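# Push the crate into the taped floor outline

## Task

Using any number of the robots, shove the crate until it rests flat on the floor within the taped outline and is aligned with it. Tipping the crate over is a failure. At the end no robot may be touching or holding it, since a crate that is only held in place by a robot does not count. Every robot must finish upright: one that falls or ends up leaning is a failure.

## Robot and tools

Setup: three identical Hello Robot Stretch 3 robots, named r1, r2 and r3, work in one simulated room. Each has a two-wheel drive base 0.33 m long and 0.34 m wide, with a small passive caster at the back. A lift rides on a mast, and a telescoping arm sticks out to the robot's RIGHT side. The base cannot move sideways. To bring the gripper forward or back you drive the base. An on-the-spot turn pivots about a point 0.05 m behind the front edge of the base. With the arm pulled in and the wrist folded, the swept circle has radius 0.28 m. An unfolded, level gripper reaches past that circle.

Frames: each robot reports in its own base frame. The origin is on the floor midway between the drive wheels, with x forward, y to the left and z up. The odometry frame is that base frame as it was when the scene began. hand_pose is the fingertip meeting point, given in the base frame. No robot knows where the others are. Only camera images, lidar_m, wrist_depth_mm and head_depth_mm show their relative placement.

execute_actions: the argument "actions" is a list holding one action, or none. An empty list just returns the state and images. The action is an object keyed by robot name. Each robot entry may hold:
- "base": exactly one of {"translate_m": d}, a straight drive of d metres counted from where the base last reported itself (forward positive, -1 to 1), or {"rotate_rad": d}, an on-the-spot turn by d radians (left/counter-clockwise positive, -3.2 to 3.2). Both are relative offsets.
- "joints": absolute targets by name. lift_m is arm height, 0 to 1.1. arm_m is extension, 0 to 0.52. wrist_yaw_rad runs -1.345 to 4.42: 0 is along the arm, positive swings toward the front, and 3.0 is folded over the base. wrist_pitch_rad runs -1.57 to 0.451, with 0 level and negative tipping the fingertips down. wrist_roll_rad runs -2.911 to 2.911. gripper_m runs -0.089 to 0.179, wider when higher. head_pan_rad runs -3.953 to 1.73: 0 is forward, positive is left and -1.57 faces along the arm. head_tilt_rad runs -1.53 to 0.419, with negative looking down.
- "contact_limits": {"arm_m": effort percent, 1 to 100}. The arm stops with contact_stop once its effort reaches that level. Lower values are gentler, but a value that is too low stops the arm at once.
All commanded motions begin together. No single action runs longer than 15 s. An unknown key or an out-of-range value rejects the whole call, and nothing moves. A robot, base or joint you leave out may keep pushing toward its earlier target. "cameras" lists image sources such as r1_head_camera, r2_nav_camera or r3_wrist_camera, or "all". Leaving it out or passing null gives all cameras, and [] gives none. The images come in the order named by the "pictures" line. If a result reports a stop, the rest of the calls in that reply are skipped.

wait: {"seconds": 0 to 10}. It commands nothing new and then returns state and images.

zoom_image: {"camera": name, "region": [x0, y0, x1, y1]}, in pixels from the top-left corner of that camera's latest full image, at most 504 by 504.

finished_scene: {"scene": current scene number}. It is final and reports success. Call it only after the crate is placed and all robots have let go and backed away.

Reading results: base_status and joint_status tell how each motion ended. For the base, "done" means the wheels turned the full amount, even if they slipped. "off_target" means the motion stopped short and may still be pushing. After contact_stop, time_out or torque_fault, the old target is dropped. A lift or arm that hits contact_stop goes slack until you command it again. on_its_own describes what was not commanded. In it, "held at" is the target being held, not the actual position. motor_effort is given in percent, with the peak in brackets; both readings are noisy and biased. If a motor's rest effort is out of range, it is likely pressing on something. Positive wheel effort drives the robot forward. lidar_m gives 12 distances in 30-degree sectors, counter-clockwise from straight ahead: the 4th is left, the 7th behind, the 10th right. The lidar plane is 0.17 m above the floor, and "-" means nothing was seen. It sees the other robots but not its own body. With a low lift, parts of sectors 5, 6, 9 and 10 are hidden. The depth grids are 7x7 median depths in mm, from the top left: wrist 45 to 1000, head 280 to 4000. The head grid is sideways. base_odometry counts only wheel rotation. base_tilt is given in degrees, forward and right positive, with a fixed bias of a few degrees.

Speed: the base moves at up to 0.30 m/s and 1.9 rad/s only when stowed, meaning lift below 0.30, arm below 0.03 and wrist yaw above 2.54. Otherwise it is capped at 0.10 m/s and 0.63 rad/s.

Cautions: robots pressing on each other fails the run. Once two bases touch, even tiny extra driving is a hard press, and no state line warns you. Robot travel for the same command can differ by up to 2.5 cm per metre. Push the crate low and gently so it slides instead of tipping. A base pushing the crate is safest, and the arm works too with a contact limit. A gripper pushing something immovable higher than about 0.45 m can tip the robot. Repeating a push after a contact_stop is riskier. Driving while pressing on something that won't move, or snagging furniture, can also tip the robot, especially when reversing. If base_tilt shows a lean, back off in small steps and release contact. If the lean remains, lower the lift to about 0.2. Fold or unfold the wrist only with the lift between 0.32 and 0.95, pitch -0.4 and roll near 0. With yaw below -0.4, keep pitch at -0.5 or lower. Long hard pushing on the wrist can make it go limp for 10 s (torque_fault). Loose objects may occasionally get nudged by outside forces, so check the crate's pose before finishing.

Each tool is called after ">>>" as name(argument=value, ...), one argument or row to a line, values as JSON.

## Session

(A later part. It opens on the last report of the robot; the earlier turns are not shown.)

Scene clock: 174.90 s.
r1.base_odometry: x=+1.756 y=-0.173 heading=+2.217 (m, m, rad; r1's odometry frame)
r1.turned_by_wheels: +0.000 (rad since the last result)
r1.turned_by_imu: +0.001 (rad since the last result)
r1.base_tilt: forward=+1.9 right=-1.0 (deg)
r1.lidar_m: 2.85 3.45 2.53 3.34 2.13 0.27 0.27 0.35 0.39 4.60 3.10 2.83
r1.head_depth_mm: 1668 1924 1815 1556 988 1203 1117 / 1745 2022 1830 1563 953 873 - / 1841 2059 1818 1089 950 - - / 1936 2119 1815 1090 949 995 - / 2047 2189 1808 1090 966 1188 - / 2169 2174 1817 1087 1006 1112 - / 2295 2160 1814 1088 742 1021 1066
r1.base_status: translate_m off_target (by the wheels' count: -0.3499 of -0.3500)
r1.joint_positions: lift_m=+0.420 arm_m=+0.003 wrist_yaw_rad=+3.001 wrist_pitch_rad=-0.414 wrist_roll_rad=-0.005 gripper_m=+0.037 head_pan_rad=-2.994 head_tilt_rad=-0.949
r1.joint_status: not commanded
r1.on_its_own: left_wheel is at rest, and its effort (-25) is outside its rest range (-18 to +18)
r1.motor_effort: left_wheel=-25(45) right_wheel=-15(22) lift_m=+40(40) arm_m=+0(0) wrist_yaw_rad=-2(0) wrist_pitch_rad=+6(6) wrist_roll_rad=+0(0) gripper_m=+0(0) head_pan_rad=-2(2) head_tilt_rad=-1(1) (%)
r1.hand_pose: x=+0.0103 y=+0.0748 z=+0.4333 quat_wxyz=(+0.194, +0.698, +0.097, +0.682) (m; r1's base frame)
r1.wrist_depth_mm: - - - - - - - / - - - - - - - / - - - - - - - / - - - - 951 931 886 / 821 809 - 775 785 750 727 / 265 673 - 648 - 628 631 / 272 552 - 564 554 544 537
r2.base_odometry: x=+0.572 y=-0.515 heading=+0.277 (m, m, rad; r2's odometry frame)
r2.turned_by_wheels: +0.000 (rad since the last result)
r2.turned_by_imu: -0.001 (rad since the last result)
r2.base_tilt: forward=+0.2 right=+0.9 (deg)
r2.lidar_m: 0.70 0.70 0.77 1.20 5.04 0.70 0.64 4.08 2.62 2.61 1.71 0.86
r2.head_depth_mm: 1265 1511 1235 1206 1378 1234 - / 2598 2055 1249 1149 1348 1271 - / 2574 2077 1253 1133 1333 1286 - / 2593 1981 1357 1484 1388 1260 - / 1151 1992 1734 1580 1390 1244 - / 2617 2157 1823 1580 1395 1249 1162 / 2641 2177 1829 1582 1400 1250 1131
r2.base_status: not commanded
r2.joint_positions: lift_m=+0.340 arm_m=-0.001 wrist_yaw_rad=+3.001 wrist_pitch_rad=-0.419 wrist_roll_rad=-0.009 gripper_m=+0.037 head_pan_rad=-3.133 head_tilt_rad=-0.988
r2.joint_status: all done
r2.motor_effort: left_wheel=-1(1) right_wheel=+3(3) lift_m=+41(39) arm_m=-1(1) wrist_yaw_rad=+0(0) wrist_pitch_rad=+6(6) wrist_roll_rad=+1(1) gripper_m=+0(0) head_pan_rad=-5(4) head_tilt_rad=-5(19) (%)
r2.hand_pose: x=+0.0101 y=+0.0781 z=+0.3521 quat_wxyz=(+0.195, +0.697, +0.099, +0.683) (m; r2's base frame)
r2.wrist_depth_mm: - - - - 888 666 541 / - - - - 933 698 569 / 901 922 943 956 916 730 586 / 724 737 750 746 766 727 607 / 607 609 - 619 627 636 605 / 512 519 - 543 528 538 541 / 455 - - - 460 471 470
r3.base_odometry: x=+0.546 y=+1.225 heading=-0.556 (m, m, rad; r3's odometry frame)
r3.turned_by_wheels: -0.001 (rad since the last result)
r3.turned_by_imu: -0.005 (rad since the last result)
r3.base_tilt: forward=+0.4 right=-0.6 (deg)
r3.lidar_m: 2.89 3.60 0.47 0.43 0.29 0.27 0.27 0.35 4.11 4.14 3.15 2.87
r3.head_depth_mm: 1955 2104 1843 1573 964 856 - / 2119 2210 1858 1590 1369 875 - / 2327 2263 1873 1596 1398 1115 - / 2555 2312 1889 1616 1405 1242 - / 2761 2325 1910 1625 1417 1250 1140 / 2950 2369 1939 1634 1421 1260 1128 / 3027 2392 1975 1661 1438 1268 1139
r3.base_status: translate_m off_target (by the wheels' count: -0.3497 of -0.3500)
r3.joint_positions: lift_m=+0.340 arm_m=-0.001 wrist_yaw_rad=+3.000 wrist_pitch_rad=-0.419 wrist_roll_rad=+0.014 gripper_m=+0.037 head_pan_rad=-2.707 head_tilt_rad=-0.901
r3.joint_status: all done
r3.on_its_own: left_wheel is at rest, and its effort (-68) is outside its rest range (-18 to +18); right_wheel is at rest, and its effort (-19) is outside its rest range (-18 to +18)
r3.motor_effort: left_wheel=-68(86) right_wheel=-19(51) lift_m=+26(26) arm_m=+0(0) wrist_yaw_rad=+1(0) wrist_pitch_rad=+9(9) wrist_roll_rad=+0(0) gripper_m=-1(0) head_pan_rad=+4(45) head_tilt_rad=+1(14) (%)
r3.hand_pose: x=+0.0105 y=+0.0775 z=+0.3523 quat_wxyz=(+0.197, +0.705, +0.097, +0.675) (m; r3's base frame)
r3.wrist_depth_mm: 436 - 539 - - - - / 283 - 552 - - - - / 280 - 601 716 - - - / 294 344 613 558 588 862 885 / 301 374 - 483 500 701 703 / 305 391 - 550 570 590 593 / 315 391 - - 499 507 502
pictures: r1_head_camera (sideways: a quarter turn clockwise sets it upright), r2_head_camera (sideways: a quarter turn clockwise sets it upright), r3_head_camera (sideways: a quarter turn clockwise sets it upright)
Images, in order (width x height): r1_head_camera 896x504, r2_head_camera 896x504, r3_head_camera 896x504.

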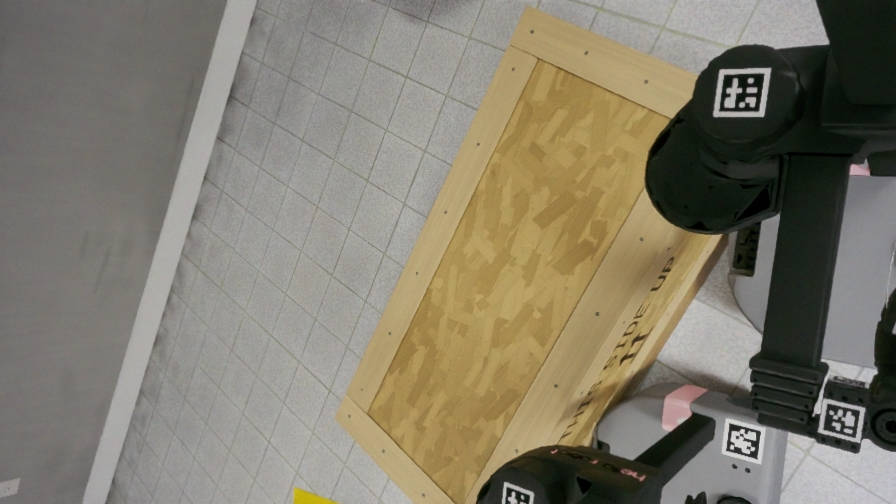

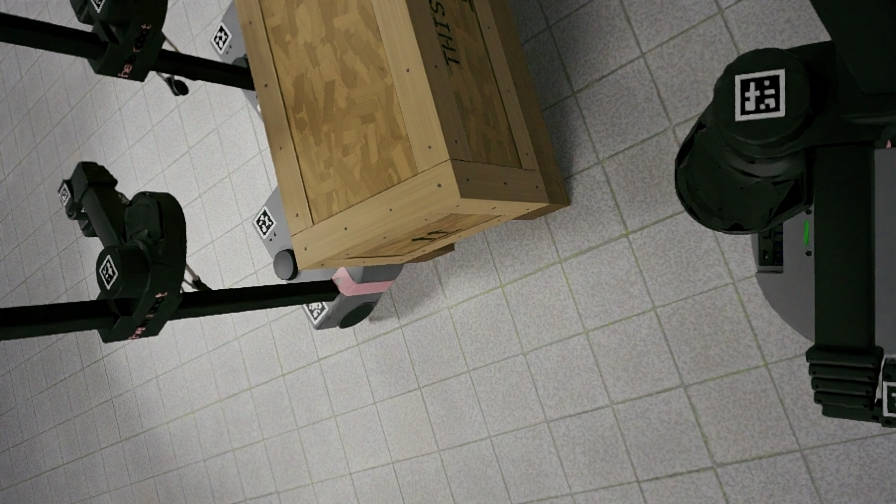

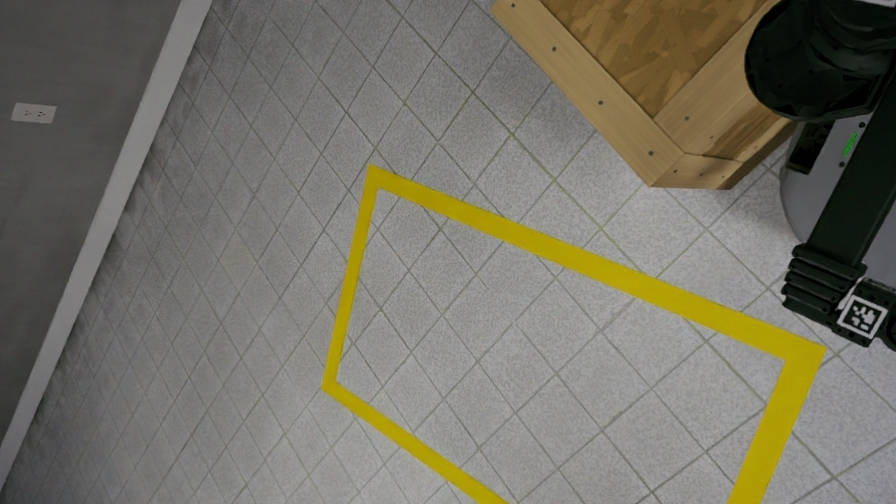

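>>> execute_actions(
  actions=[
    {"r1":{"base":{"translate_m":0.3},"joints":{"lift_m":0.28}},"r3":{"base":{"translate_m":0.11},"joints":{"lift_m":0.28}},"r2":{"base":{"rotate_rad":-0.165}}},
  ],
  cameras=[],
)

>>> execute_actions(
  actions=[
    {"r1":{"base":{"rotate_rad":2.164},"joints":{"head_pan_rad":0.8,"head_tilt_rad":-0.8}},"r3":{"base":{"rotate_rad":1.19},"joints":{"head_pan_rad":-3.14,"head_tilt_rad":-1.1}},"r2":{"base":{"translate_m":-0.3},"joints":{"head_tilt_rad":-1.1}}},
  ],
  cameras=["r2_head_camera","r1_head_camera"],
)

>>> execute_actions(
  actions=[
    {"r1":{"base":{"translate_m":0.6}},"r3":{"base":{"translate_m":-0.4}}},
  ],
  cameras=[],
)

>>> execute_actions(
  actions=[
    {"r1":{"base":{"translate_m":0.5}},"r3":{"base":{"rotate_rad":-1.93}}},
  ],
  cameras=["r2_head_camera","r1_head_camera","r3_head_camera"],
)

Scene clock: 210.50 s.
r1.base_odometry: x=+1.576 y=+0.067 heading=+2.217 (m, m, rad; r1's odometry frame)
r1.turned_by_wheels: +0.000 (rad since the last result)
r1.turned_by_imu: -0.001 (rad since the last result)
r1.base_tilt: forward=+1.9 right=-1.0 (deg)
r1.lidar_m: 2.57 3.14 2.41 3.83 2.43 0.54 0.55 0.53 0.56 4.48 2.83 2.55
r1.head_depth_mm: 1913 2088 1830 1503 1358 1206 1121 / 2001 2163 1824 1088 1290 1228 - / 2109 2187 1819 1091 1208 1241 - / 2225 2184 1269 1115 1309 1223 - / 2340 2189 1273 1162 1355 1213 - / 2462 2161 1272 1174 1160 1182 1095 / 2540 2175 1268 823 1148 1184 1080
r1.base_status: done
r1.joint_positions: lift_m=+0.280 arm_m=+0.003 wrist_yaw_rad=+3.001 wrist_pitch_rad=-0.414 wrist_roll_rad=-0.005 gripper_m=+0.037 head_pan_rad=-2.994 head_tilt_rad=-0.949
r1.joint_status: all done
r1.motor_effort: left_wheel=+0(17) right_wheel=+1(11) lift_m=+21(33) arm_m=+0(0) wrist_yaw_rad=-1(0) wrist_pitch_rad=+6(6) wrist_roll_rad=+0(0) gripper_m=+0(0) head_pan_rad=-3(1) head_tilt_rad=-1(1) (%)
r1.hand_pose: x=+0.0103 y=+0.0748 z=+0.2940 quat_wxyz=(+0.194, +0.698, +0.097, +0.682) (m; r1's base frame)
r1.wrist_depth_mm: - - - - - - - / - - - - - - - / - - - - 931 942 882 / 789 774 745 726 703 685 673 / 625 607 - 596 586 564 543 / 519 518 - 504 - 479 467 / 437 - - - 418 406 398
r2.base_odometry: x=+0.572 y=-0.515 heading=+0.112 (m, m, rad; r2's odometry frame)
r2.turned_by_wheels: -0.165 (rad since the last result)
r2.turned_by_imu: -0.165 (rad since the last result)
r2.base_tilt: forward=+0.2 right=+0.9 (deg)
r2.lidar_m: 0.72 0.70 0.73 0.99 2.71 0.80 0.64 1.39 4.22 2.60 2.76 0.99
r2.head_depth_mm: 2559 2081 1248 1453 1375 1232 - / 2580 2050 1247 1309 1378 1263 - / 1605 1677 1251 1172 1378 1286 - / 2547 2083 1258 1137 1363 1257 - / 2626 2133 1292 1486 1389 1239 - / 2609 2036 1685 1584 1398 1246 1164 / 2657 1387 1721 1588 1391 1253 1131
r2.base_status: done
r2.joint_positions: lift_m=+0.340 arm_m=-0.001 wrist_yaw_rad=+3.001 wrist_pitch_rad=-0.419 wrist_roll_rad=-0.009 gripper_m=+0.037 head_pan_rad=-3.133 head_tilt_rad=-0.988
r2.joint_status: not commanded
r2.motor_effort: left_wheel=+3(7) right_wheel=-2(7) lift_m=+41(40) arm_m=-1(2) wrist_yaw_rad=+0(0) wrist_pitch_rad=+6(6) wrist_roll_rad=+1(1) gripper_m=+0(1) head_pan_rad=-4(4) head_tilt_rad=-5(5) (%)
r2.hand_pose: x=+0.0101 y=+0.0781 z=+0.3521 quat_wxyz=(+0.195, +0.697, +0.099, +0.683) (m; r2's base frame)
r2.wrist_depth_mm: - - - - 781 621 521 / - - - - 815 666 544 / 923 924 946 949 866 700 571 / 738 730 748 758 770 707 601 / 605 605 - 623 639 639 602 / 515 520 - 543 534 541 547 / 457 - - - 468 466 472
r3.base_odometry: x=+0.640 y=+1.167 heading=-0.556 (m, m, rad; r3's odometry frame)
r3.turned_by_wheels: +0.000 (rad since the last result)
r3.turned_by_imu: -0.001 (rad since the last result)
r3.base_tilt: forward=+0.4 right=-0.5 (deg)
r3.lidar_m: 2.80 0.60 0.57 0.59 0.40 0.37 0.38 0.48 4.16 4.20 3.02 2.77
r3.head_depth_mm: 2072 2165 1830 1568 955 893 - / 2229 2229 1865 1576 968 1089 - / 2460 2266 1886 1605 1397 1214 - / 2670 2313 1898 1614 1397 1245 1169 / 2844 2333 1915 1626 1422 1256 1143 / 2987 2353 1939 1645 1432 1264 1134 / 3033 2390 1963 1655 1435 1275 1138
r3.base_status: done
r3.joint_positions: lift_m=+0.280 arm_m=-0.001 wrist_yaw_rad=+3.000 wrist_pitch_rad=-0.419 wrist_roll_rad=+0.014 gripper_m=+0.037 head_pan_rad=-2.707 head_tilt_rad=-0.901
r3.joint_status: all done
r3.motor_effort: left_wheel=+1(52) right_wheel=-1(20) lift_m=+22(22) arm_m=+0(0) wrist_yaw_rad=+1(1) wrist_pitch_rad=+9(9) wrist_roll_rad=+0(0) gripper_m=+1(0) head_pan_rad=+3(5) head_tilt_rad=+1(1) (%)
r3.hand_pose: x=+0.0105 y=+0.0775 z=+0.2925 quat_wxyz=(+0.197, +0.705, +0.097, +0.675) (m; r3's base frame)
r3.wrist_depth_mm: 346 - - - - - 406 / 364 - - - - - - / 379 - 920 933 593 578 - / 388 461 747 705 493 474 706 / 399 500 - 597 507 501 588 / 409 506 - 524 513 511 509 / - - - - 435 437 449
pictures: none
No camera images: the call's "cameras" was empty. Leave "cameras" out to get every camera's image.

Scene clock: 214.73 s.
r1.base_odometry: x=+1.576 y=+0.067 heading=-1.902 (m, m, rad; r1's odometry frame)
r1.turned_by_wheels: +2.164 (rad since the last result)
r1.turned_by_imu: +2.163 (rad since the last result)
r1.base_tilt: forward=+1.8 right=-1.0 (deg)
r1.lidar_m: 2.37 0.54 0.55 0.56 0.56 4.18 2.78 2.55 2.59 3.23 2.41 3.60
r1.head_depth_mm: 1811 2069 2166 1760 1474 1264 1114 / 1822 2091 1976 1591 1472 1269 1115 / 1784 2055 1280 1530 1447 1266 1112 / 1866 2149 2185 1235 1033 1196 1107 / 1913 2185 2167 1236 1061 1219 1110 / 1912 2225 2171 1232 1073 1234 1110 / 1951 2256 2180 1236 1082 1244 1111
r1.base_status: done
r1.joint_positions: lift_m=+0.280 arm_m=+0.003 wrist_yaw_rad=+3.001 wrist_pitch_rad=-0.414 wrist_roll_rad=-0.005 gripper_m=+0.037 head_pan_rad=+0.793 head_tilt_rad=-0.803
r1.joint_status: all done
r1.motor_effort: left_wheel=-2(11) right_wheel=+3(11) lift_m=+22(21) arm_m=+0(0) wrist_yaw_rad=+0(0) wrist_pitch_rad=+6(6) wrist_roll_rad=+0(0) gripper_m=+0(1) head_pan_rad=+3(31) head_tilt_rad=+0(13) (%)
r1.hand_pose: x=+0.0103 y=+0.0748 z=+0.2940 quat_wxyz=(+0.194, +0.698, +0.097, +0.682) (m; r1's base frame)
r1.wrist_depth_mm: - - 941 766 585 477 398 / - - 960 836 636 503 440 / - 641 656 857 660 538 520 / 766 549 679 716 696 579 647 / 638 596 - 598 584 553 539 / 515 508 - 506 - 467 464 / 445 - - - 418 409 401
r2.base_odometry: x=+0.274 y=-0.549 heading=+0.112 (m, m, rad; r2's odometry frame)
r2.turned_by_wheels: +0.000 (rad since the last result)
r2.turned_by_imu: -0.003 (rad since the last result)
r2.base_tilt: forward=+0.2 right=+0.9 (deg)
r2.lidar_m: 1.00 0.96 0.99 1.36 3.72 0.44 0.34 0.56 3.96 2.60 3.82 1.37
r2.head_depth_mm: 2114 1834 1128 1044 1304 1218 1083 / 1201 1589 1132 1016 1267 - - / 2014 1561 1142 1017 1060 - - / 2057 1801 1140 1028 978 - - / 2151 1863 1645 1050 1316 1244 - / 2167 1618 1594 1475 1337 1231 - / 1270 1618 1579 1486 1337 1220 1122
r2.base_status: done
r2.joint_positions: lift_m=+0.340 arm_m=-0.001 wrist_yaw_rad=+3.001 wrist_pitch_rad=-0.419 wrist_roll_rad=-0.009 gripper_m=+0.037 head_pan_rad=-3.133 head_tilt_rad=-1.087
r2.joint_status: all done
r2.motor_effort: left_wheel=+4(6) right_wheel=-2(7) lift_m=+40(40) arm_m=-1(1) wrist_yaw_rad=-1(0) wrist_pitch_rad=+6(6) wrist_roll_rad=+1(1) gripper_m=+0(0) head_pan_rad=-4(4) head_tilt_rad=-6(16) (%)
r2.hand_pose: x=+0.0101 y=+0.0781 z=+0.3521 quat_wxyz=(+0.195, +0.697, +0.099, +0.683) (m; r2's base frame)
r2.wrist_depth_mm: - - - - - 839 703 / - - - - - 882 734 / 918 906 939 973 973 891 765 / 729 737 754 758 761 768 755 / 607 608 - 623 630 630 642 / 516 520 - 544 529 538 538 / 455 - - - 463 470 473
r3.base_odometry: x=+0.640 y=+1.167 heading=+0.634 (m, m, rad; r3's odometry frame)
r3.turned_by_wheels: +1.190 (rad since the last result)
r3.turned_by_imu: +1.169 (rad since the last result)
r3.base_tilt: forward=+0.4 right=-0.5 (deg)
r3.lidar_m: 2.99 0.51 0.38 0.37 0.39 2.78 4.17 4.03 2.86 2.77 2.86 0.43
r3.head_depth_mm: 1956 1727 1549 1395 1272 1194 1077 / 1973 1745 1551 1400 1293 - 1063 / 2008 1762 1554 1417 1313 - 1065 / 2028 1771 1588 1427 1299 - 1072 / 2040 1793 1591 1443 1310 1223 - / 2062 1801 1603 1440 1318 1210 1120 / 2079 1812 1622 1457 1323 1213 1122
r3.base_status: done
r3.joint_positions: lift_m=+0.280 arm_m=-0.001 wrist_yaw_rad=+3.000 wrist_pitch_rad=-0.419 wrist_roll_rad=+0.014 gripper_m=+0.037 head_pan_rad=-3.133 head_tilt_rad=-1.087
r3.joint_status: all done
r3.motor_effort: left_wheel=-2(9) right_wheel=+3(12) lift_m=+22(22) arm_m=+0(0) wrist_yaw_rad=+1(0) wrist_pitch_rad=+9(9) wrist_roll_rad=+0(0) gripper_m=+0(1) head_pan_rad=-4(40) head_tilt_rad=-5(22) (%)
r3.hand_pose: x=+0.0105 y=+0.0775 z=+0.2925 quat_wxyz=(+0.197, +0.705, +0.097, +0.675) (m; r3's base frame)
r3.wrist_depth_mm: 353 - 371 382 397 400 416 / 386 - 406 424 431 450 458 / 425 - 449 453 479 494 509 / 659 469 486 511 534 555 586 / 593 534 - 548 594 603 622 / 501 509 - 514 514 515 518 / - - - - 441 441 446
pictures: r1_head_camera (sideways: a quarter turn clockwise sets it upright), r2_head_camera (sideways: a quarter turn clockwise sets it upright)
Images, in order (width x height): r1_head_camera 896x504, r2_head_camera 896x504.

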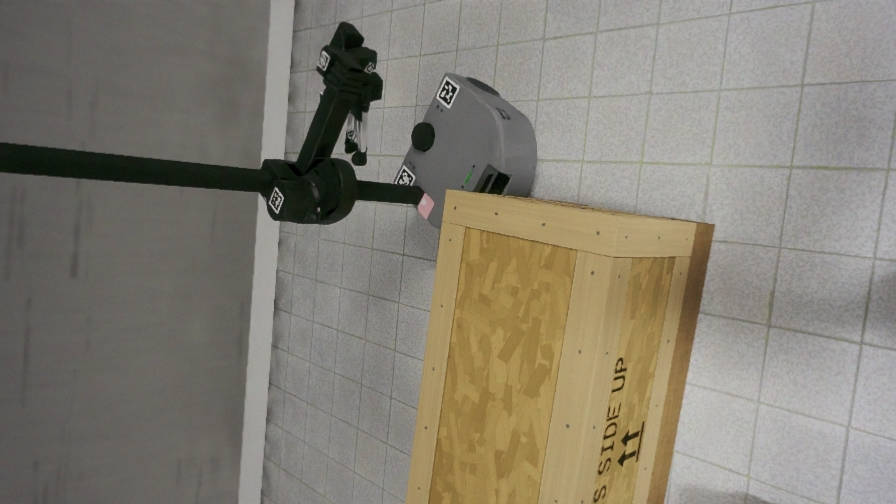

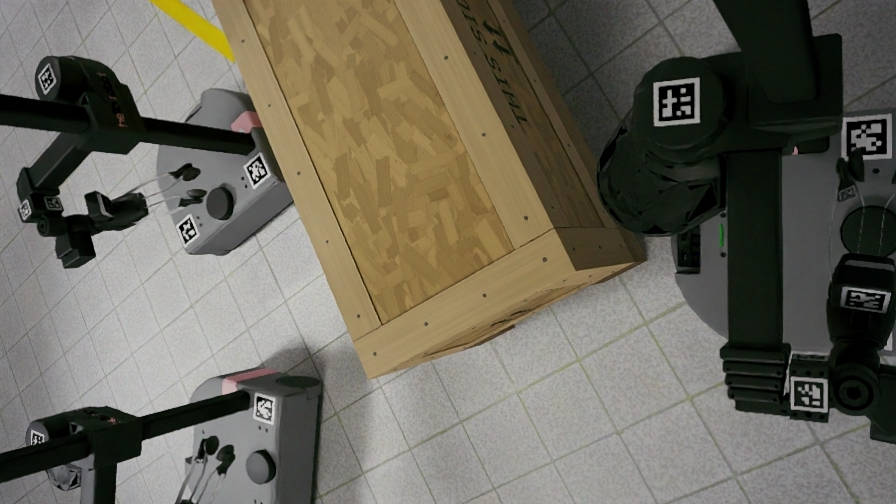

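Scene clock: 218.43 s.
r1.base_odometry: x=+1.380 y=-0.500 heading=-1.902 (m, m, rad; r1's odometry frame)
r1.turned_by_wheels: +0.000 (rad since the last result)
r1.turned_by_imu: -0.001 (rad since the last result)
r1.base_tilt: forward=+1.9 right=-0.9 (deg)
r1.lidar_m: 1.86 1.72 0.56 0.39 0.38 1.31 3.27 3.01 3.05 3.81 2.11 2.83
r1.head_depth_mm: 1421 1617 1878 1752 1470 1265 1109 / 1439 1644 1906 1758 1468 1265 1114 / 1448 1662 1937 1757 1471 1267 1112 / 1472 1689 1975 1762 1289 1244 1113 / 1484 1708 1973 1762 1265 1196 1113 / 1512 1736 1981 999 1257 1210 1110 / 1458 804 1982 963 1439 921 955
r1.base_status: done
r1.joint_positions: lift_m=+0.280 arm_m=+0.003 wrist_yaw_rad=+3.001 wrist_pitch_rad=-0.414 wrist_roll_rad=-0.005 gripper_m=+0.037 head_pan_rad=+0.793 head_tilt_rad=-0.803
r1.joint_status: not commanded
r1.motor_effort: left_wheel=-2(8) right_wheel=+2(11) lift_m=+21(21) arm_m=+0(0) wrist_yaw_rad=-1(2) wrist_pitch_rad=+6(6) wrist_roll_rad=+0(0) gripper_m=+0(0) head_pan_rad=+3(4) head_tilt_rad=+0(0) (%)
r1.hand_pose: x=+0.0103 y=+0.0748 z=+0.2940 quat_wxyz=(+0.194, +0.698, +0.097, +0.682) (m; r1's base frame)
r1.wrist_depth_mm: - - 382 456 - - - / - - 418 504 - - - / - 684 456 537 664 609 856 / 779 737 497 658 648 638 670 / 630 624 - 579 604 556 554 / 517 516 - 500 - 478 460 / 441 - - - 414 404 397
r2.base_odometry: x=+0.274 y=-0.549 heading=+0.112 (m, m, rad; r2's odometry frame)
r2.turned_by_wheels: +0.000 (rad since the last result)
r2.turned_by_imu: -0.001 (rad since the last result)
r2.base_tilt: forward=+0.2 right=+0.9 (deg)
r2.lidar_m: 0.99 0.96 0.99 1.35 3.69 0.44 0.34 0.56 0.76 2.60 3.80 1.37
r2.head_depth_mm: 2038 1639 1128 1046 1309 1218 1087 / 2077 1782 1128 1014 1271 - - / 2139 1852 1143 1015 1062 - - / 2161 1861 1144 1021 972 - - / 2157 1866 1648 1054 1310 1244 - / 2160 1872 1668 1470 1333 1235 - / 2197 1900 1660 1314 1302 1220 1121
r2.base_status: not commanded
r2.joint_positions: lift_m=+0.340 arm_m=-0.001 wrist_yaw_rad=+3.001 wrist_pitch_rad=-0.419 wrist_roll_rad=-0.009 gripper_m=+0.037 head_pan_rad=-3.133 head_tilt_rad=-1.087
r2.joint_status: not commanded
r2.motor_effort: left_wheel=+4(3) right_wheel=-2(2) lift_m=+40(41) arm_m=-1(1) wrist_yaw_rad=-1(0) wrist_pitch_rad=+6(6) wrist_roll_rad=+1(1) gripper_m=+1(1) head_pan_rad=-4(4) head_tilt_rad=-5(5) (%)
r2.hand_pose: x=+0.0101 y=+0.0781 z=+0.3521 quat_wxyz=(+0.195, +0.697, +0.099, +0.683) (m; r2's base frame)
r2.wrist_depth_mm: - - - - - 842 696 / - - - - - 886 737 / 910 937 939 962 964 893 756 / 731 726 748 754 776 776 750 / 601 605 - 620 634 643 645 / 515 519 - 550 534 535 543 / 458 - - - 462 472 469
r3.base_odometry: x=+0.317 y=+0.930 heading=+0.634 (m, m, rad; r3's odometry frame)
r3.turned_by_wheels: +0.000 (rad since the last result)
r3.turned_by_imu: +0.000 (rad since the last result)
r3.base_tilt: forward=+0.4 right=-0.6 (deg)
r3.lidar_m: 1.19 0.52 0.39 0.39 2.05 2.77 3.76 3.87 2.88 2.78 2.87 3.88
r3.head_depth_mm: 1962 1729 1543 1401 1267 1197 1082 / 1971 1741 1547 1400 1301 - 1065 / 1991 1753 1573 1411 1308 - 1067 / 2011 1767 1584 1418 1299 - 1070 / 2046 1790 1595 1436 1304 1225 - / 2066 1810 1603 1449 1311 1205 1121 / 2089 1827 1621 1465 1327 1211 1121
r3.base_status: done
r3.joint_positions: lift_m=+0.280 arm_m=-0.001 wrist_yaw_rad=+3.000 wrist_pitch_rad=-0.419 wrist_roll_rad=+0.014 gripper_m=+0.037 head_pan_rad=-3.133 head_tilt_rad=-1.087
r3.joint_status: not commanded
r3.motor_effort: left_wheel=-2(9) right_wheel=+3(7) lift_m=+22(22) arm_m=+0(0) wrist_yaw_rad=+1(0) wrist_pitch_rad=+9(9) wrist_roll_rad=+0(0) gripper_m=-1(0) head_pan_rad=-3(3) head_tilt_rad=-6(5) (%)
r3.hand_pose: x=+0.0105 y=+0.0775 z=+0.2925 quat_wxyz=(+0.197, +0.705, +0.097, +0.675) (m; r3's base frame)
r3.wrist_depth_mm: - - - 721 408 419 432 / - - - 792 452 465 479 / 923 - 929 844 486 502 533 / 710 728 744 716 557 571 595 / 610 600 - 603 603 607 619 / 499 514 - 523 515 508 515 / - - - - 436 448 446
pictures: none
No camera images: the call's "cameras" was empty. Leave "cameras" out to get every camera's image.

Scene clock: 221.83 s.
r1.base_odometry: x=+1.218 y=-0.973 heading=-1.902 (m, m, rad; r1's odometry frame)
r1.turned_by_wheels: +0.000 (rad since the last result)
r1.turned_by_imu: -0.001 (rad since the last result)
r1.base_tilt: forward=+1.9 right=-1.0 (deg)
r1.lidar_m: 1.44 1.33 1.34 0.60 0.64 0.66 3.70 3.41 3.45 1.96 2.06 2.19
r1.head_depth_mm: 1083 1242 1448 1675 1481 1269 1116 / 1099 1255 1464 1662 1473 1268 1113 / 1116 1278 1494 1708 1469 1265 1114 / 1128 1295 1515 1709 1467 1265 1115 / 1138 1309 1543 1707 1474 1264 1110 / 1152 1326 1562 1740 1472 1265 1112 / 1171 1348 1589 1759 1466 1266 1030
r1.base_status: done
r1.joint_positions: lift_m=+0.280 arm_m=+0.003 wrist_yaw_rad=+3.001 wrist_pitch_rad=-0.414 wrist_roll_rad=-0.005 gripper_m=+0.037 head_pan_rad=+0.793 head_tilt_rad=-0.803
r1.joint_status: not commanded
r1.motor_effort: left_wheel=-1(10) right_wheel=+2(10) lift_m=+21(21) arm_m=+0(0) wrist_yaw_rad=+0(0) wrist_pitch_rad=+6(6) wrist_roll_rad=+0(0) gripper_m=+0(0) head_pan_rad=+2(3) head_tilt_rad=+0(1) (%)
r1.hand_pose: x=+0.0103 y=+0.0748 z=+0.2940 quat_wxyz=(+0.194, +0.698, +0.097, +0.682) (m; r1's base frame)
r1.wrist_depth_mm: 662 - - - - - 921 / 483 - - - - - - / 519 - 615 891 947 912 867 / 542 636 557 593 699 703 677 / 622 610 - 594 591 563 544 / 514 503 - 505 - 480 468 / 446 - - - 417 409 399
r2.base_odometry: x=+0.274 y=-0.549 heading=+0.112 (m, m, rad; r2's odometry frame)
r2.turned_by_wheels: +0.000 (rad since the last result)
r2.turned_by_imu: -0.001 (rad since the last result)
r2.base_tilt: forward=+0.2 right=+1.0 (deg)
r2.lidar_m: 0.99 0.96 0.99 1.35 3.70 0.44 0.34 0.56 0.49 0.48 3.81 1.37
r2.head_depth_mm: 1253 1611 1130 1045 1301 1213 1088 / 2048 1625 1136 1014 1274 - - / 2135 1844 1131 1022 1054 - - / 2144 1858 1143 1022 977 - - / 2160 1874 1652 1054 1312 1241 - / 2171 1882 1647 1468 1338 1233 - / 2194 1888 1657 1484 1338 1217 1122
r2.base_status: not commanded
r2.joint_positions: lift_m=+0.340 arm_m=-0.001 wrist_yaw_rad=+3.001 wrist_pitch_rad=-0.419 wrist_roll_rad=-0.009 gripper_m=+0.037 head_pan_rad=-3.133 head_tilt_rad=-1.087
r2.joint_status: not commanded
r2.motor_effort: left_wheel=+4(4) right_wheel=-2(2) lift_m=+41(40) arm_m=-1(1) wrist_yaw_rad=+0(0) wrist_pitch_rad=+6(6) wrist_roll_rad=+1(1) gripper_m=-1(1) head_pan_rad=-5(4) head_tilt_rad=-6(5) (%)
r2.hand_pose: x=+0.0101 y=+0.0781 z=+0.3521 quat_wxyz=(+0.195, +0.697, +0.099, +0.683) (m; r2's base frame)
r2.wrist_depth_mm: - - - - - 825 714 / - - - - - 900 746 / 908 929 940 965 967 905 773 / 722 731 742 755 760 772 742 / 600 607 - 620 630 640 633 / 515 530 - 542 535 542 547 / 454 - - - 459 472 475
r3.base_odometry: x=+0.317 y=+0.930 heading=-1.296 (m, m, rad; r3's odometry frame)
r3.turned_by_wheels: -1.930 (rad since the last result)
r3.turned_by_imu: -1.898 (rad since the last result)
r3.base_tilt: forward=+0.4 right=-0.6 (deg)
r3.lidar_m: 2.78 2.78 3.06 3.43 0.84 0.46 0.39 1.99 2.19 3.42 3.75 3.46
r3.head_depth_mm: 1954 1694 1073 1017 1270 1194 1081 / 1975 1742 1087 1007 1279 - 1068 / 2008 1757 1094 1000 1194 - 1066 / 1981 1768 1100 1024 1276 - 1070 / 1961 1788 1592 1440 1309 1226 - / 1941 1810 1605 1438 1316 1210 1125 / 1885 1819 1614 1450 1330 1216 1118
r3.base_status: done
r3.joint_positions: lift_m=+0.280 arm_m=-0.001 wrist_yaw_rad=+3.000 wrist_pitch_rad=-0.419 wrist_roll_rad=+0.014 gripper_m=+0.037 head_pan_rad=-3.134 head_tilt_rad=-1.087
r3.joint_status: not commanded
r3.motor_effort: left_wheel=+2(11) right_wheel=-3(9) lift_m=+22(22) arm_m=+0(0) wrist_yaw_rad=+1(0) wrist_pitch_rad=+9(9) wrist_roll_rad=+0(0) gripper_m=+0(0) head_pan_rad=-4(4) head_tilt_rad=-6(6) (%)
r3.hand_pose: x=+0.0105 y=+0.0775 z=+0.2925 quat_wxyz=(+0.197, +0.705, +0.097, +0.675) (m; r3's base frame)
r3.wrist_depth_mm: - - - - - - - / - - - - - - - / 932 - 972 987 982 961 955 / 725 717 742 737 759 757 758 / 589 585 - 609 625 605 620 / 503 521 - 532 517 510 514 / - - - - 433 445 447
pictures: r1_head_camera (sideways: a quarter turn clockwise sets it upright), r2_head_camera (sideways: a quarter turn clockwise sets it upright), r3_head_camera (sideways: a quarter turn clockwise sets it upright)
Images, in order (width x height): r1_head_camera 896x504, r2_head_camera 896x504, r3_head_camera 896x504.

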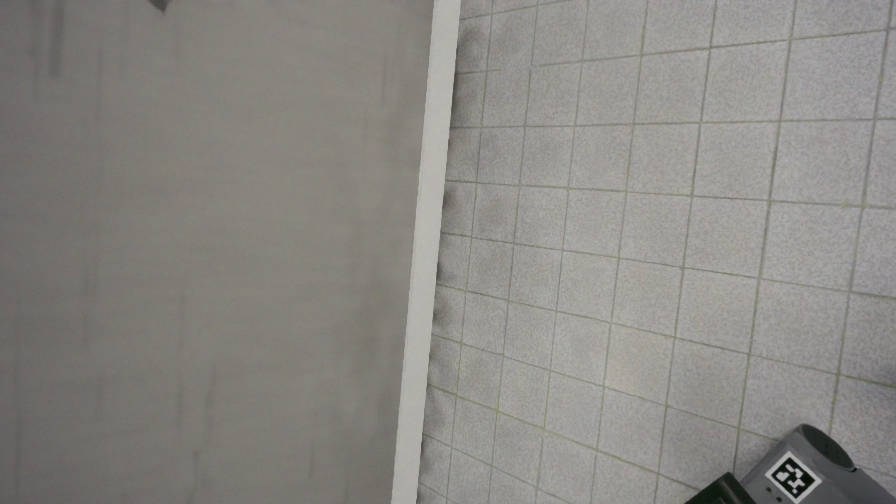

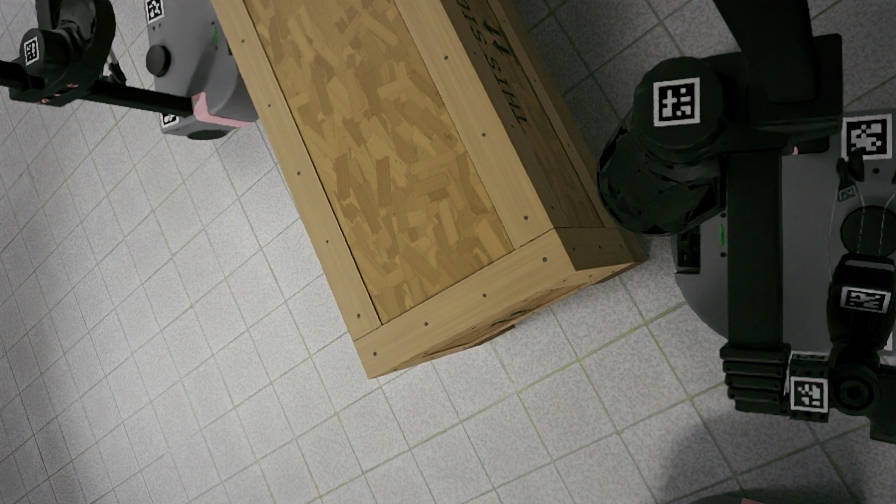

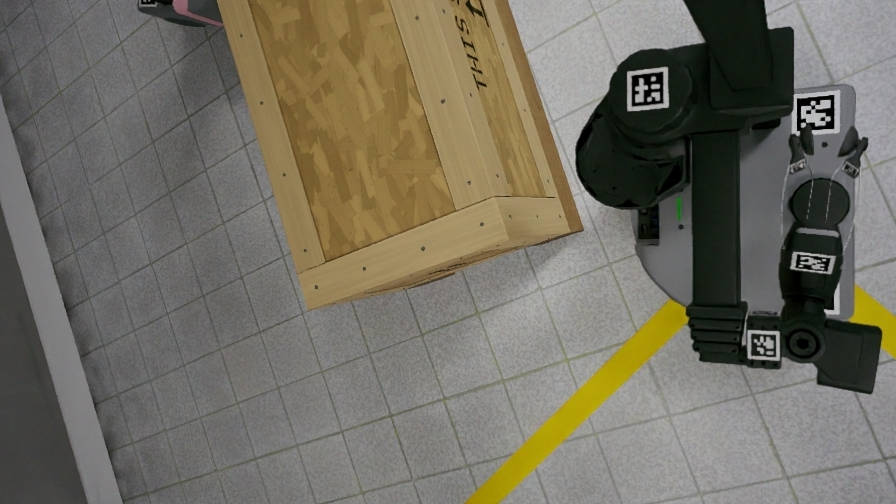

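>>> execute_actions(
  actions=[
    {"r1":{"base":{"translate_m":0.42},"joints":{"head_pan_rad":-3.9,"head_tilt_rad":-0.75}},"r3":{"base":{"translate_m":-0.105},"joints":{"lift_m":0.34}},"r2":{"base":{"translate_m":-0.055}}},
  ],
  cameras=[],
)

>>> execute_actions(
  actions=[
    {"r1":{"base":{"rotate_rad":-0.84},"joints":{"head_pan_rad":-3.0}},"r3":{"base":{"translate_m":-0.18}},"r2":{"base":{"translate_m":-0.18}}},
  ],
  cameras=["r2_head_camera","r1_head_camera","r3_head_camera"],
)

Scene clock: 229.77 s.
r1.base_odometry: x=+1.081 y=-1.370 heading=-1.902 (m, m, rad; r1's odometry frame)
r1.turned_by_wheels: +0.000 (rad since the last result)
r1.turned_by_imu: -0.001 (rad since the last result)
r1.base_tilt: forward=+1.9 right=-1.0 (deg)
r1.lidar_m: 1.08 1.00 1.01 1.26 0.75 0.94 4.08 3.73 3.79 1.93 3.10 1.64
r1.head_depth_mm: - - - - - 1268 1124 / 751 - - - - - 1107 / - 2947 1100 1131 1271 - - / - 3247 1811 1121 1244 1245 1150 / - 3271 1667 1338 1416 1291 1158 / - 3050 1724 1343 1458 1297 1133 / - 2786 2119 1385 1492 1299 1129
r1.base_status: done
r1.joint_positions: lift_m=+0.280 arm_m=+0.003 wrist_yaw_rad=+3.001 wrist_pitch_rad=-0.414 wrist_roll_rad=-0.005 gripper_m=+0.037 head_pan_rad=-3.893 head_tilt_rad=-0.754
r1.joint_status: all done
r1.motor_effort: left_wheel=-1(11) right_wheel=+2(9) lift_m=+21(21) arm_m=+0(0) wrist_yaw_rad=-1(0) wrist_pitch_rad=+6(5) wrist_roll_rad=+0(0) gripper_m=+0(0) head_pan_rad=-2(34) head_tilt_rad=+1(6) (%)
r1.hand_pose: x=+0.0103 y=+0.0748 z=+0.2940 quat_wxyz=(+0.194, +0.698, +0.097, +0.682) (m; r1's base frame)
r1.wrist_depth_mm: - - - - - 825 723 / - - - - - 875 750 / 680 818 - - 947 852 795 / 542 734 759 738 706 694 668 / 571 599 - 581 592 572 540 / 513 504 - 511 - 477 466 / 439 - - - 417 406 405
r2.base_odometry: x=+0.220 y=-0.555 heading=+0.112 (m, m, rad; r2's odometry frame)
r2.turned_by_wheels: +0.000 (rad since the last result)
r2.turned_by_imu: -0.001 (rad since the last result)
r2.base_tilt: forward=+0.2 right=+0.9 (deg)
r2.lidar_m: 1.04 1.00 1.04 1.42 0.91 0.37 0.29 0.44 3.91 2.60 0.62 1.44
r2.head_depth_mm: 1126 1575 1128 1011 1280 1219 1084 / 2123 1783 1135 1015 1139 - - / 2152 1868 1134 1015 948 - - / 2138 1853 1636 1018 942 - - / 2163 1879 1633 1039 1294 1244 - / 2170 1868 1648 1463 1340 1232 - / 2173 1882 1659 1481 1334 1214 1123
r2.base_status: done
r2.joint_positions: lift_m=+0.340 arm_m=-0.001 wrist_yaw_rad=+3.001 wrist_pitch_rad=-0.419 wrist_roll_rad=-0.009 gripper_m=+0.037 head_pan_rad=-3.133 head_tilt_rad=-1.087
r2.joint_status: not commanded
r2.motor_effort: left_wheel=+3(6) right_wheel=-3(7) lift_m=+41(40) arm_m=-1(1) wrist_yaw_rad=+0(0) wrist_pitch_rad=+6(6) wrist_roll_rad=+1(1) gripper_m=+0(1) head_pan_rad=-6(4) head_tilt_rad=-5(6) (%)
r2.hand_pose: x=+0.0101 y=+0.0781 z=+0.3521 quat_wxyz=(+0.195, +0.697, +0.099, +0.683) (m; r2's base frame)
r2.wrist_depth_mm: - - - - - 878 731 / - - - - - 930 776 / 922 918 947 949 971 922 800 / 724 732 752 755 776 778 785 / 604 601 - 616 633 640 644 / 517 519 - 545 531 534 543 / 455 - - - 467 471 473
r3.base_odometry: x=+0.289 y=+1.031 heading=-1.296 (m, m, rad; r3's odometry frame)
r3.turned_by_wheels: +0.000 (rad since the last result)
r3.turned_by_imu: -0.001 (rad since the last result)
r3.base_tilt: forward=+0.5 right=-0.5 (deg)
r3.lidar_m: 2.89 2.88 3.15 3.38 0.62 0.34 0.29 1.89 2.08 3.25 3.80 3.57
r3.head_depth_mm: 1963 1719 1074 973 1224 - 1079 / 1985 1735 1083 982 953 - 1062 / 1959 1766 1092 989 924 - 1069 / 1936 1767 1578 1004 1244 - 1074 / 1901 1796 1606 1421 1306 1227 - / 1857 1799 1597 1437 1313 1213 1124 / 1782 1819 1618 1457 1323 1218 1123
r3.base_status: done
r3.joint_positions: lift_m=+0.340 arm_m=-0.001 wrist_yaw_rad=+3.000 wrist_pitch_rad=-0.419 wrist_roll_rad=+0.014 gripper_m=+0.037 head_pan_rad=-3.134 head_tilt_rad=-1.087
r3.joint_status: all done
r3.motor_effort: left_wheel=+2(13) right_wheel=-2(12) lift_m=+28(29) arm_m=+0(0) wrist_yaw_rad=+0(1) wrist_pitch_rad=+9(9) wrist_roll_rad=+0(0) gripper_m=+1(1) head_pan_rad=-4(3) head_tilt_rad=-6(6) (%)
r3.hand_pose: x=+0.0105 y=+0.0775 z=+0.3522 quat_wxyz=(+0.197, +0.705, +0.097, +0.675) (m; r3's base frame)
r3.wrist_depth_mm: - - - - - - - / - - - - - - - / 962 - - - - - - / 726 855 834 882 863 860 842 / 642 658 - 697 740 681 705 / 551 568 - 582 582 588 591 / 498 507 - - 491 514 511
pictures: none
No camera images: the call's "cameras" was empty. Leave "cameras" out to get every camera's image.

Scene clock: 233.57 s.
r1.base_odometry: x=+1.081 y=-1.370 heading=-2.742 (m, m, rad; r1's odometry frame)
r1.turned_by_wheels: -0.840 (rad since the last result)
r1.turned_by_imu: -0.840 (rad since the last result)
r1.base_tilt: forward=+1.9 right=-1.0 (deg)
r1.lidar_m: 2.93 1.31 1.01 1.00 1.06 1.56 0.84 0.98 3.80 3.74 1.97 1.93
r1.head_depth_mm: - 3275 2352 1856 1528 1298 1126 / - 3262 2351 1855 1527 1298 1125 / - 3097 2101 1847 1485 1289 1148 / - 3076 1204 1271 1353 1301 1125 / - 3110 1657 1184 1380 1297 1127 / - 2930 1921 1363 1486 1291 1127 / - 3265 2359 1468 1526 1295 1124
r1.base_status: done
r1.joint_positions: lift_m=+0.280 arm_m=+0.003 wrist_yaw_rad=+3.001 wrist_pitch_rad=-0.414 wrist_roll_rad=-0.005 gripper_m=+0.037 head_pan_rad=-3.007 head_tilt_rad=-0.753
r1.joint_status: all done
r1.motor_effort: left_wheel=+3(13) right_wheel=-2(9) lift_m=+22(22) arm_m=-1(0) wrist_yaw_rad=-2(0) wrist_pitch_rad=+6(6) wrist_roll_rad=+0(0) gripper_m=+0(0) head_pan_rad=+3(33) head_tilt_rad=+1(1) (%)
r1.hand_pose: x=+0.0103 y=+0.0747 z=+0.2940 quat_wxyz=(+0.194, +0.698, +0.097, +0.682) (m; r1's base frame)
r1.wrist_depth_mm: 858 - 894 886 913 953 925 / 938 - - - - - - / - - - - 937 904 890 / 787 763 757 721 713 699 679 / 637 623 - 581 579 559 543 / 509 511 - 506 - 474 462 / 437 - - - 410 410 408
r2.base_odometry: x=+0.041 y=-0.575 heading=+0.113 (m, m, rad; r2's odometry frame)
r2.turned_by_wheels: +0.000 (rad since the last result)
r2.turned_by_imu: +0.088 (rad since the last result)
r2.base_tilt: forward=+0.2 right=+0.9 (deg)
r2.lidar_m: 1.17 1.15 1.23 1.79 0.41 0.29 0.28 0.29 3.86 2.61 0.82 0.82
r2.head_depth_mm: 2112 1833 1610 1005 928 1193 1085 / 2123 1835 1627 1013 929 - - / 2132 1844 1628 1018 934 - - / 2139 1840 1634 1021 932 - - / 2139 1855 1638 1052 950 1231 - / 2146 1863 1647 1471 1327 1229 - / 2161 1886 1645 1474 1340 1223 1122
r2.base_status: translate_m off_target (by the wheels' count: -0.1799 of -0.1800)
r2.joint_positions: lift_m=+0.340 arm_m=-0.001 wrist_yaw_rad=+3.000 wrist_pitch_rad=-0.419 wrist_roll_rad=-0.009 gripper_m=+0.037 head_pan_rad=-3.135 head_tilt_rad=-1.091
r2.joint_status: not commanded
r2.on_its_own: right_wheel is at rest, and its effort (-29) is outside its rest range (-18 to +18)
r2.motor_effort: left_wheel=-14(30) right_wheel=-29(64) lift_m=+39(40) arm_m=-1(1) wrist_yaw_rad=+1(0) wrist_pitch_rad=+6(6) wrist_roll_rad=+1(1) gripper_m=+0(0) head_pan_rad=-3(4) head_tilt_rad=-4(5) (%)
r2.hand_pose: x=+0.0104 y=+0.0781 z=+0.3521 quat_wxyz=(+0.195, +0.697, +0.099, +0.683) (m; r2's base frame)
r2.wrist_depth_mm: 414 - - - - - 853 / 410 - - - - - 904 / 400 559 940 967 980 995 894 / 392 561 736 751 761 774 776 / 381 568 - 620 630 633 634 / 374 505 - 545 531 535 545 / 351 - - - 463 473 471
r3.base_odometry: x=+0.240 y=+1.204 heading=-1.295 (m, m, rad; r3's odometry frame)
r3.turned_by_wheels: +0.001 (rad since the last result)
r3.turned_by_imu: +0.268 (rad since the last result)
r3.base_tilt: forward=+0.4 right=-0.5 (deg)
r3.lidar_m: 3.00 3.06 3.93 0.50 0.31 0.27 0.28 1.79 2.30 3.84 3.89 3.21
r3.head_depth_mm: 1816 1720 1540 970 894 - 1077 / 1809 1744 1543 982 911 - 1063 / 1797 1754 1575 995 920 - 1067 / 1781 1767 1580 1430 1289 - 1073 / 1752 1778 1590 1433 1308 1232 1079 / 1740 1803 1611 1446 1315 1215 1120 / 1720 1811 1628 1460 1318 1214 1120
r3.base_status: translate_m off_target (by the wheels' count: -0.1798 of -0.1800)
r3.joint_positions: lift_m=+0.340 arm_m=-0.001 wrist_yaw_rad=+3.000 wrist_pitch_rad=-0.419 wrist_roll_rad=+0.014 gripper_m=+0.037 head_pan_rad=-3.134 head_tilt_rad=-1.089
r3.joint_status: not commanded
r3.on_its_own: right_wheel is at rest, and its effort (-72) is outside its rest range (-18 to +18)
r3.motor_effort: left_wheel=-13(52) right_wheel=-72(77) lift_m=+27(28) arm_m=+0(0) wrist_yaw_rad=+0(0) wrist_pitch_rad=+9(9) wrist_roll_rad=+0(0) gripper_m=-1(0) head_pan_rad=-5(5) head_tilt_rad=-4(8) (%)
r3.hand_pose: x=+0.0104 y=+0.0776 z=+0.3524 quat_wxyz=(+0.197, +0.705, +0.097, +0.675) (m; r3's base frame)
r3.wrist_depth_mm: 442 - 628 - - - - / 308 - 692 - - - - / 299 - 748 - - - - / 310 374 771 874 851 864 870 / 314 399 - 685 715 717 713 / 322 416 - 578 587 576 589 / 326 402 - - 498 508 509
pictures: r1_head_camera (sideways: a quarter turn clockwise sets it upright), r2_head_camera (sideways: a quarter turn clockwise sets it upright), r3_head_camera (sideways: a quarter turn clockwise sets it upright)
Images, in order (width x height): r1_head_camera 896x504, r2_head_camera 896x504, r3_head_camera 896x504.

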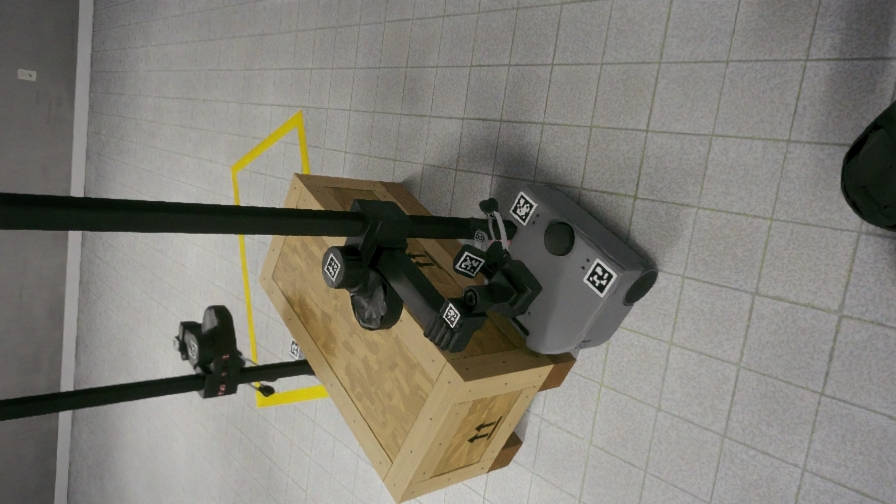

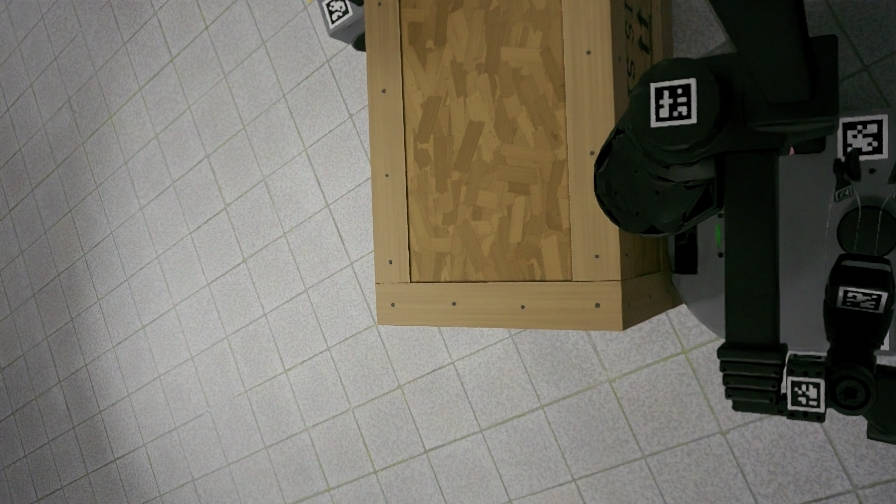

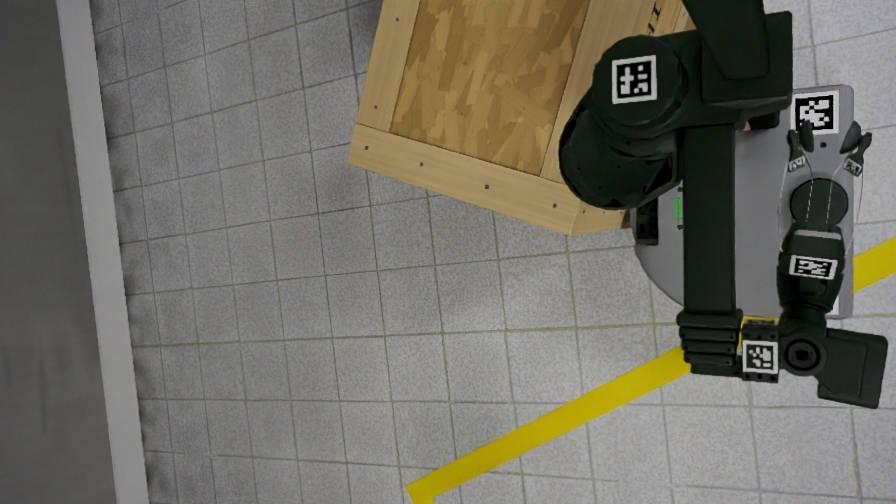

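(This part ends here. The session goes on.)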